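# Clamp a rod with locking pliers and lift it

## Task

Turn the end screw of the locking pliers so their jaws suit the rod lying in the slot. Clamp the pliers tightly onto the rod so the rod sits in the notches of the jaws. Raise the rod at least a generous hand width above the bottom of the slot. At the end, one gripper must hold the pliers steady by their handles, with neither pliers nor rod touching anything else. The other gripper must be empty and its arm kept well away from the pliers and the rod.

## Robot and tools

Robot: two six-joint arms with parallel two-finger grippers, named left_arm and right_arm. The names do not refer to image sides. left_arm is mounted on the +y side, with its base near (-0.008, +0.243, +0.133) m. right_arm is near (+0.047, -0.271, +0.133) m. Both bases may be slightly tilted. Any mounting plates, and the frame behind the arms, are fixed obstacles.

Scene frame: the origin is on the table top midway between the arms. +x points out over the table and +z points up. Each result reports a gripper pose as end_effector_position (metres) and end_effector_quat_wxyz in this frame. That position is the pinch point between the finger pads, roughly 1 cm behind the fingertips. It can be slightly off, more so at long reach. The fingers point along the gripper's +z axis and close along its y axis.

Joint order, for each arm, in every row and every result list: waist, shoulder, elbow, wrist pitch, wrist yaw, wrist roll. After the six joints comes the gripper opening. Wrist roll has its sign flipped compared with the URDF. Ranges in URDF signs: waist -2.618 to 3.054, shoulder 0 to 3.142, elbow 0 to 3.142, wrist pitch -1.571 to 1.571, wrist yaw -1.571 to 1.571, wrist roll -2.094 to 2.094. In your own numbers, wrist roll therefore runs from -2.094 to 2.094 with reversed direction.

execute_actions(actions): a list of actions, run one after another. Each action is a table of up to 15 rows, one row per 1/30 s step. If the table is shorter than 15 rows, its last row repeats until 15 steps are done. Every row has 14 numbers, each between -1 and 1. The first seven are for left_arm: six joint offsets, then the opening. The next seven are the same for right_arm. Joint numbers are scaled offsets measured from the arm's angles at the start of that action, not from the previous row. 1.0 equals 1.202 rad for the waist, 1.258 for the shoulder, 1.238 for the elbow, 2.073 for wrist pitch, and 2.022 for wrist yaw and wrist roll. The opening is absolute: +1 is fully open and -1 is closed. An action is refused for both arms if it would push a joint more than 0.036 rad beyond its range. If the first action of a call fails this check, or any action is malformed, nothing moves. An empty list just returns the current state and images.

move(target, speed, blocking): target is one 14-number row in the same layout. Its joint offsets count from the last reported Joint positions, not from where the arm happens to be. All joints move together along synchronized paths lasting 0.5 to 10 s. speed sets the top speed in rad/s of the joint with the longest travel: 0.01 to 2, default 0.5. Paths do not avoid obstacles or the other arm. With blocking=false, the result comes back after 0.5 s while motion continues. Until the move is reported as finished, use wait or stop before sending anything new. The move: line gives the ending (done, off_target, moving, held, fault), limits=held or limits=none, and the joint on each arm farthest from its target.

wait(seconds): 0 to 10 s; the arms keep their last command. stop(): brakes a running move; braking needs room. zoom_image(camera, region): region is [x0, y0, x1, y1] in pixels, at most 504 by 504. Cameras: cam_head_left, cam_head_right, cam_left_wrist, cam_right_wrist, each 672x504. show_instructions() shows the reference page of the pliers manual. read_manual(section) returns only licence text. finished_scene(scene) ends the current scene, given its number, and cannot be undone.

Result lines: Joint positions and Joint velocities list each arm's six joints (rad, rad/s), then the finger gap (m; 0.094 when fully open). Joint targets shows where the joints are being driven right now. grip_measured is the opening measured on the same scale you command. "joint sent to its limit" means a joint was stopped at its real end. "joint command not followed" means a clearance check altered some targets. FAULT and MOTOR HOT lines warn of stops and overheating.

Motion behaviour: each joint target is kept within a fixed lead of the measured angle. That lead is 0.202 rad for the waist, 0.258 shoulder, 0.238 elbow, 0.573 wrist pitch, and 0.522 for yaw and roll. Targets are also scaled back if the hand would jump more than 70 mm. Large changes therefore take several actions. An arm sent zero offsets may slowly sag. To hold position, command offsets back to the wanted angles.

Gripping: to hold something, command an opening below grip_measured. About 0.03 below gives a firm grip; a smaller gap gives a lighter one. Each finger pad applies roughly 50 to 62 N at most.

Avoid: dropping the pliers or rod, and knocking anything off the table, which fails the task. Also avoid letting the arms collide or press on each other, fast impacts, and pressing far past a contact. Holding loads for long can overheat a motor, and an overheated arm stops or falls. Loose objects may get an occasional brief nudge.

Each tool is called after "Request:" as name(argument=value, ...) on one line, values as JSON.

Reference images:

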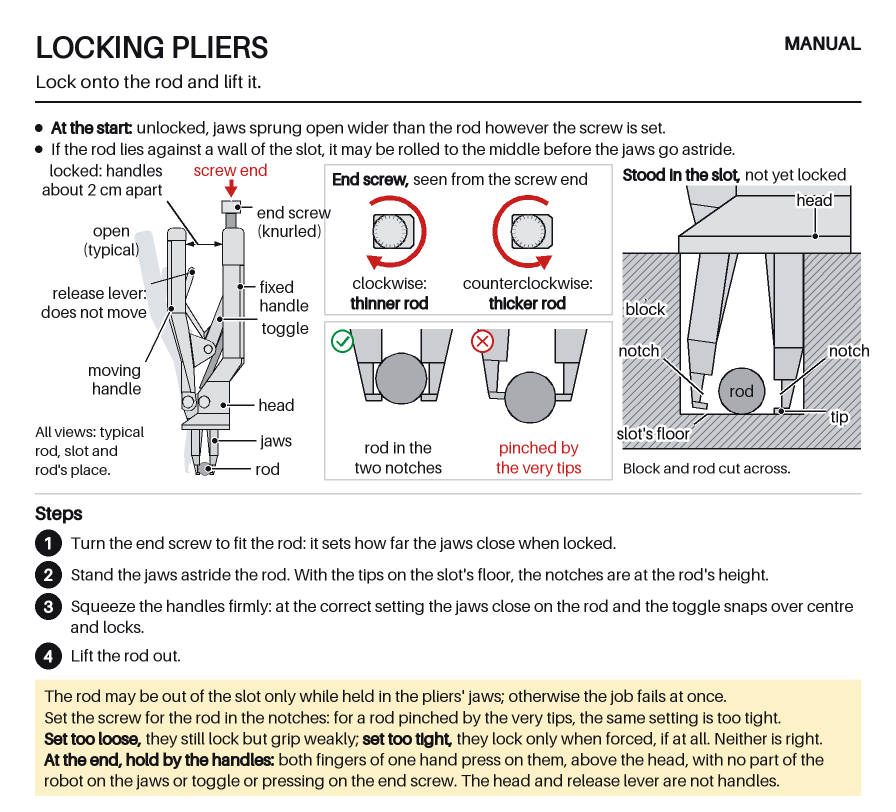

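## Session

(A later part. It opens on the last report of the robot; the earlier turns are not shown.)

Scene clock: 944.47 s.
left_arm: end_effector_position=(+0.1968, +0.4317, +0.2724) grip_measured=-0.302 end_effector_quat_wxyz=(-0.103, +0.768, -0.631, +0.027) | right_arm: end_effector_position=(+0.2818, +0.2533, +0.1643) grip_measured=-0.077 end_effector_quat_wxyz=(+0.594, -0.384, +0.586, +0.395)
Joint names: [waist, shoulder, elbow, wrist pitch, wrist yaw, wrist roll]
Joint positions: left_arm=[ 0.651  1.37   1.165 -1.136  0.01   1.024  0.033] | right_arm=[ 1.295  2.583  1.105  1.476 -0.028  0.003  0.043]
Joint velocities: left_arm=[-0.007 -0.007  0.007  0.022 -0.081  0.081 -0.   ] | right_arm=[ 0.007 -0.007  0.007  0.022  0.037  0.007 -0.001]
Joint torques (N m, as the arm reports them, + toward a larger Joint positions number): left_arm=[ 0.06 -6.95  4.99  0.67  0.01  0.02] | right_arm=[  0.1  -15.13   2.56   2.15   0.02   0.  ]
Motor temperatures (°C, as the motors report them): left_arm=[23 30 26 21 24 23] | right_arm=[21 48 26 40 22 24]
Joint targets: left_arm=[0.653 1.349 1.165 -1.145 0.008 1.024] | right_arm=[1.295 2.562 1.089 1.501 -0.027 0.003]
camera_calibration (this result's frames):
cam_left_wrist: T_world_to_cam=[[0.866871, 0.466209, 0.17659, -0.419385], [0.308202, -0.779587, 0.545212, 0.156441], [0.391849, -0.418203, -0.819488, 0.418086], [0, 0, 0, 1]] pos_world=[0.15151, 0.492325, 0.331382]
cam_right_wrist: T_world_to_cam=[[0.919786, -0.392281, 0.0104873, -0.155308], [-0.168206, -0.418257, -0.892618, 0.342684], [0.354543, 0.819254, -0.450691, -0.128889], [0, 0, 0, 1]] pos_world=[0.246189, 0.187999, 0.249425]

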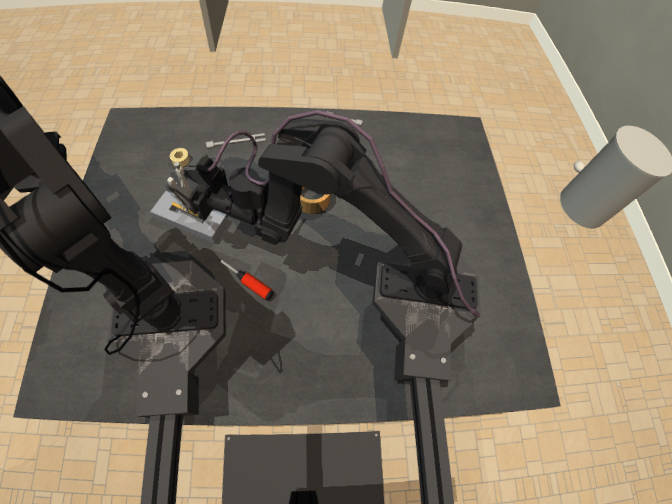

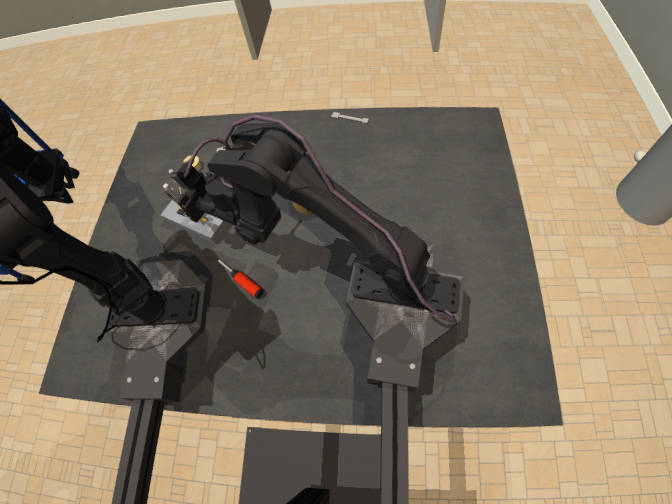

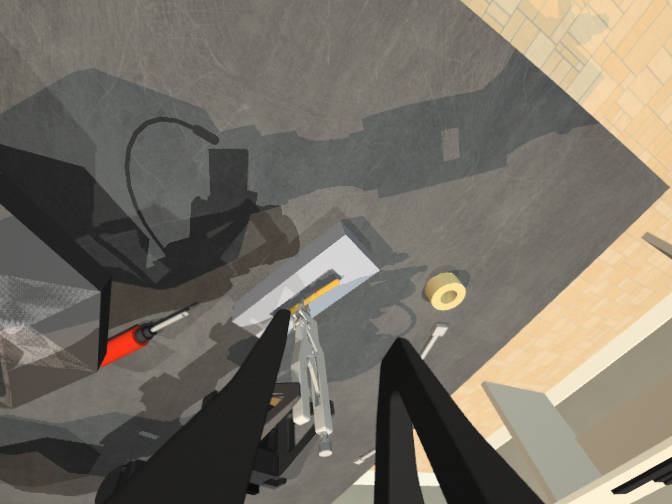

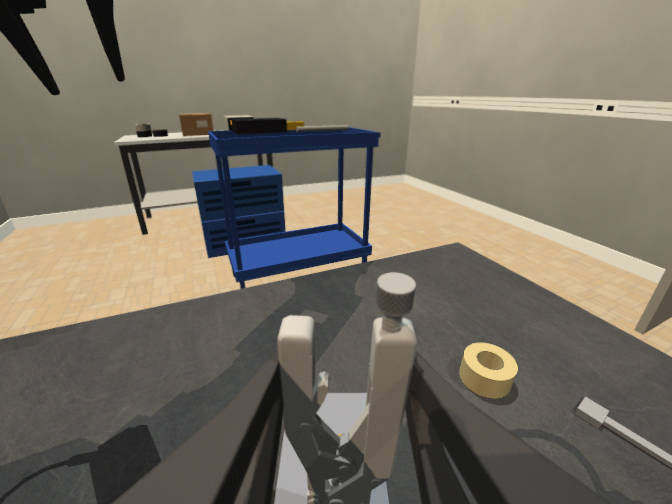

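Request:
move(target=[0.29,-0.135,0,0,0,0,-0.3,-0.1,-0.354,-0.074,-0.153,0,0,-0.11], speed=0.6)

Scene clock: 951.03 s.
left_arm: end_effector_position=(+0.1212, +0.4836, +0.3087) grip_measured=-0.302 end_effector_quat_wxyz=(-0.177, +0.855, -0.488, +0.007) | right_arm: end_effector_position=(+0.3400, +0.2183, +0.2871) grip_measured=-0.077 end_effector_quat_wxyz=(+0.617, -0.348, +0.606, +0.362)
Joint names: [waist, shoulder, elbow, wrist pitch, wrist yaw, wrist roll]
Joint positions: left_arm=[ 0.991  1.223  1.165 -1.136  0.016  1.024  0.033] | right_arm=[ 1.18   2.156  1.025  1.134 -0.028  0.003  0.043]
Joint velocities: left_arm=[-0.012 -0.022 -0.002 -0.007  0.037 -0.022 -0.001] | right_arm=[ 0.002 -0.007 -0.012 -0.022 -0.007  0.007  0.   ]
Joint torques (N m, as the arm reports them, + toward a larger Joint positions number): left_arm=[ 0.68 -5.78  5.08  1.06 -0.03  0.02] | right_arm=[ -0.25 -13.63   4.71   2.15  -0.01  -0.01]
Motor temperatures (°C, as the motors report them): left_arm=[23 30 26 21 24 23] | right_arm=[21 49 25 40 22 24]
Joint targets: left_arm=[1.000 1.200 1.165 -1.136 0.010 1.024] | right_arm=[1.175 2.137 1.013 1.158 -0.028 0.003]
move: off_target (left_arm, right_arm); limits=none; left_arm: farthest joint: the shoulder, 0.023 radians from its target (0.170 radians at the start); right_arm: farthest joint: the wrist pitch, 0.025 radians from its target (0.317 radians at the start)
camera_calibration (this result's frames):
cam_left_wrist: T_world_to_cam=[[0.645653, 0.697486, 0.310878, -0.510963], [0.515622, -0.698484, 0.49624, 0.151197], [0.563263, -0.160103, -0.810618, 0.350896], [0, 0, 0, 1]] pos_world=[0.054298, 0.518178, 0.36826]
cam_right_wrist: T_world_to_cam=[[0.868393, -0.495807, 0.00835107, -0.183095], [-0.215366, -0.392272, -0.894282, 0.458265], [0.446667, 0.774789, -0.447426, -0.0880507], [0, 0, 0, 1]] pos_world=[0.297023, 0.157205, 0.371951]

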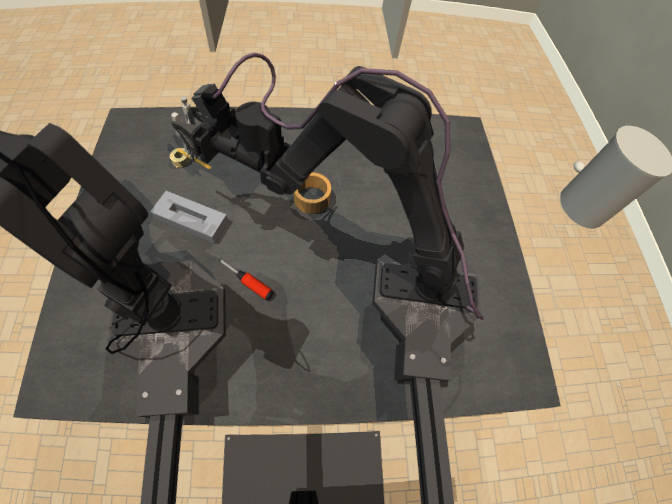

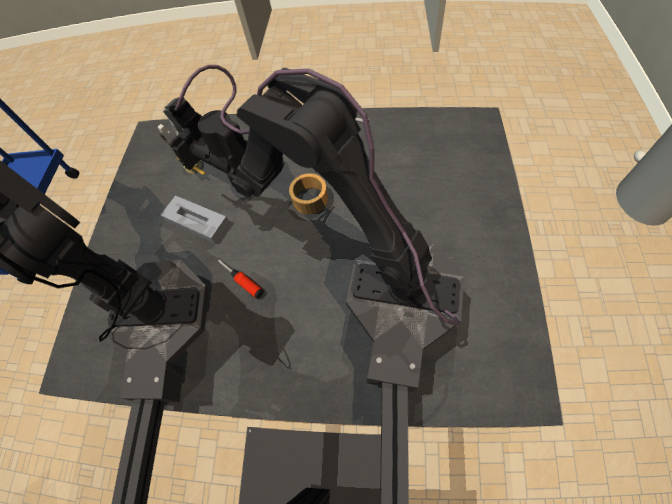

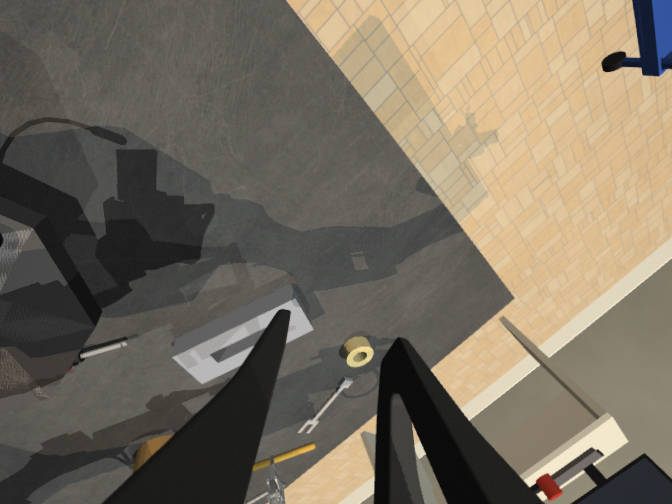

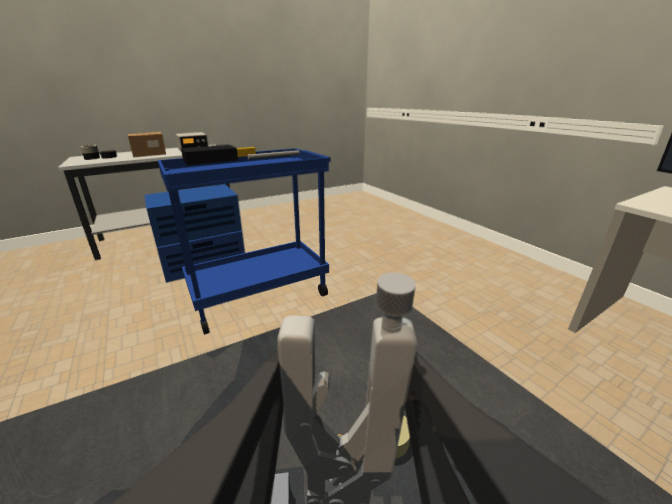

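Request:
zoom_image(camera="cam_left_wrist", region=[240, 430, 330, 504])

Region (240, 430, 330, 504) of cam_left_wrist's 672x504 image, scaled by 5.600, with more detail than that image has; it fills the top 414 rows of this view, and the rest is white.

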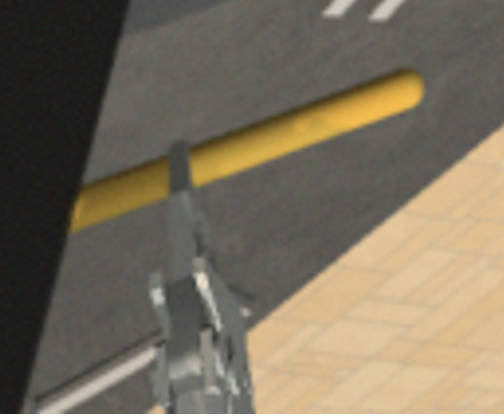

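Request:
finished_scene(scene=1)

The scene is finished: the task was done.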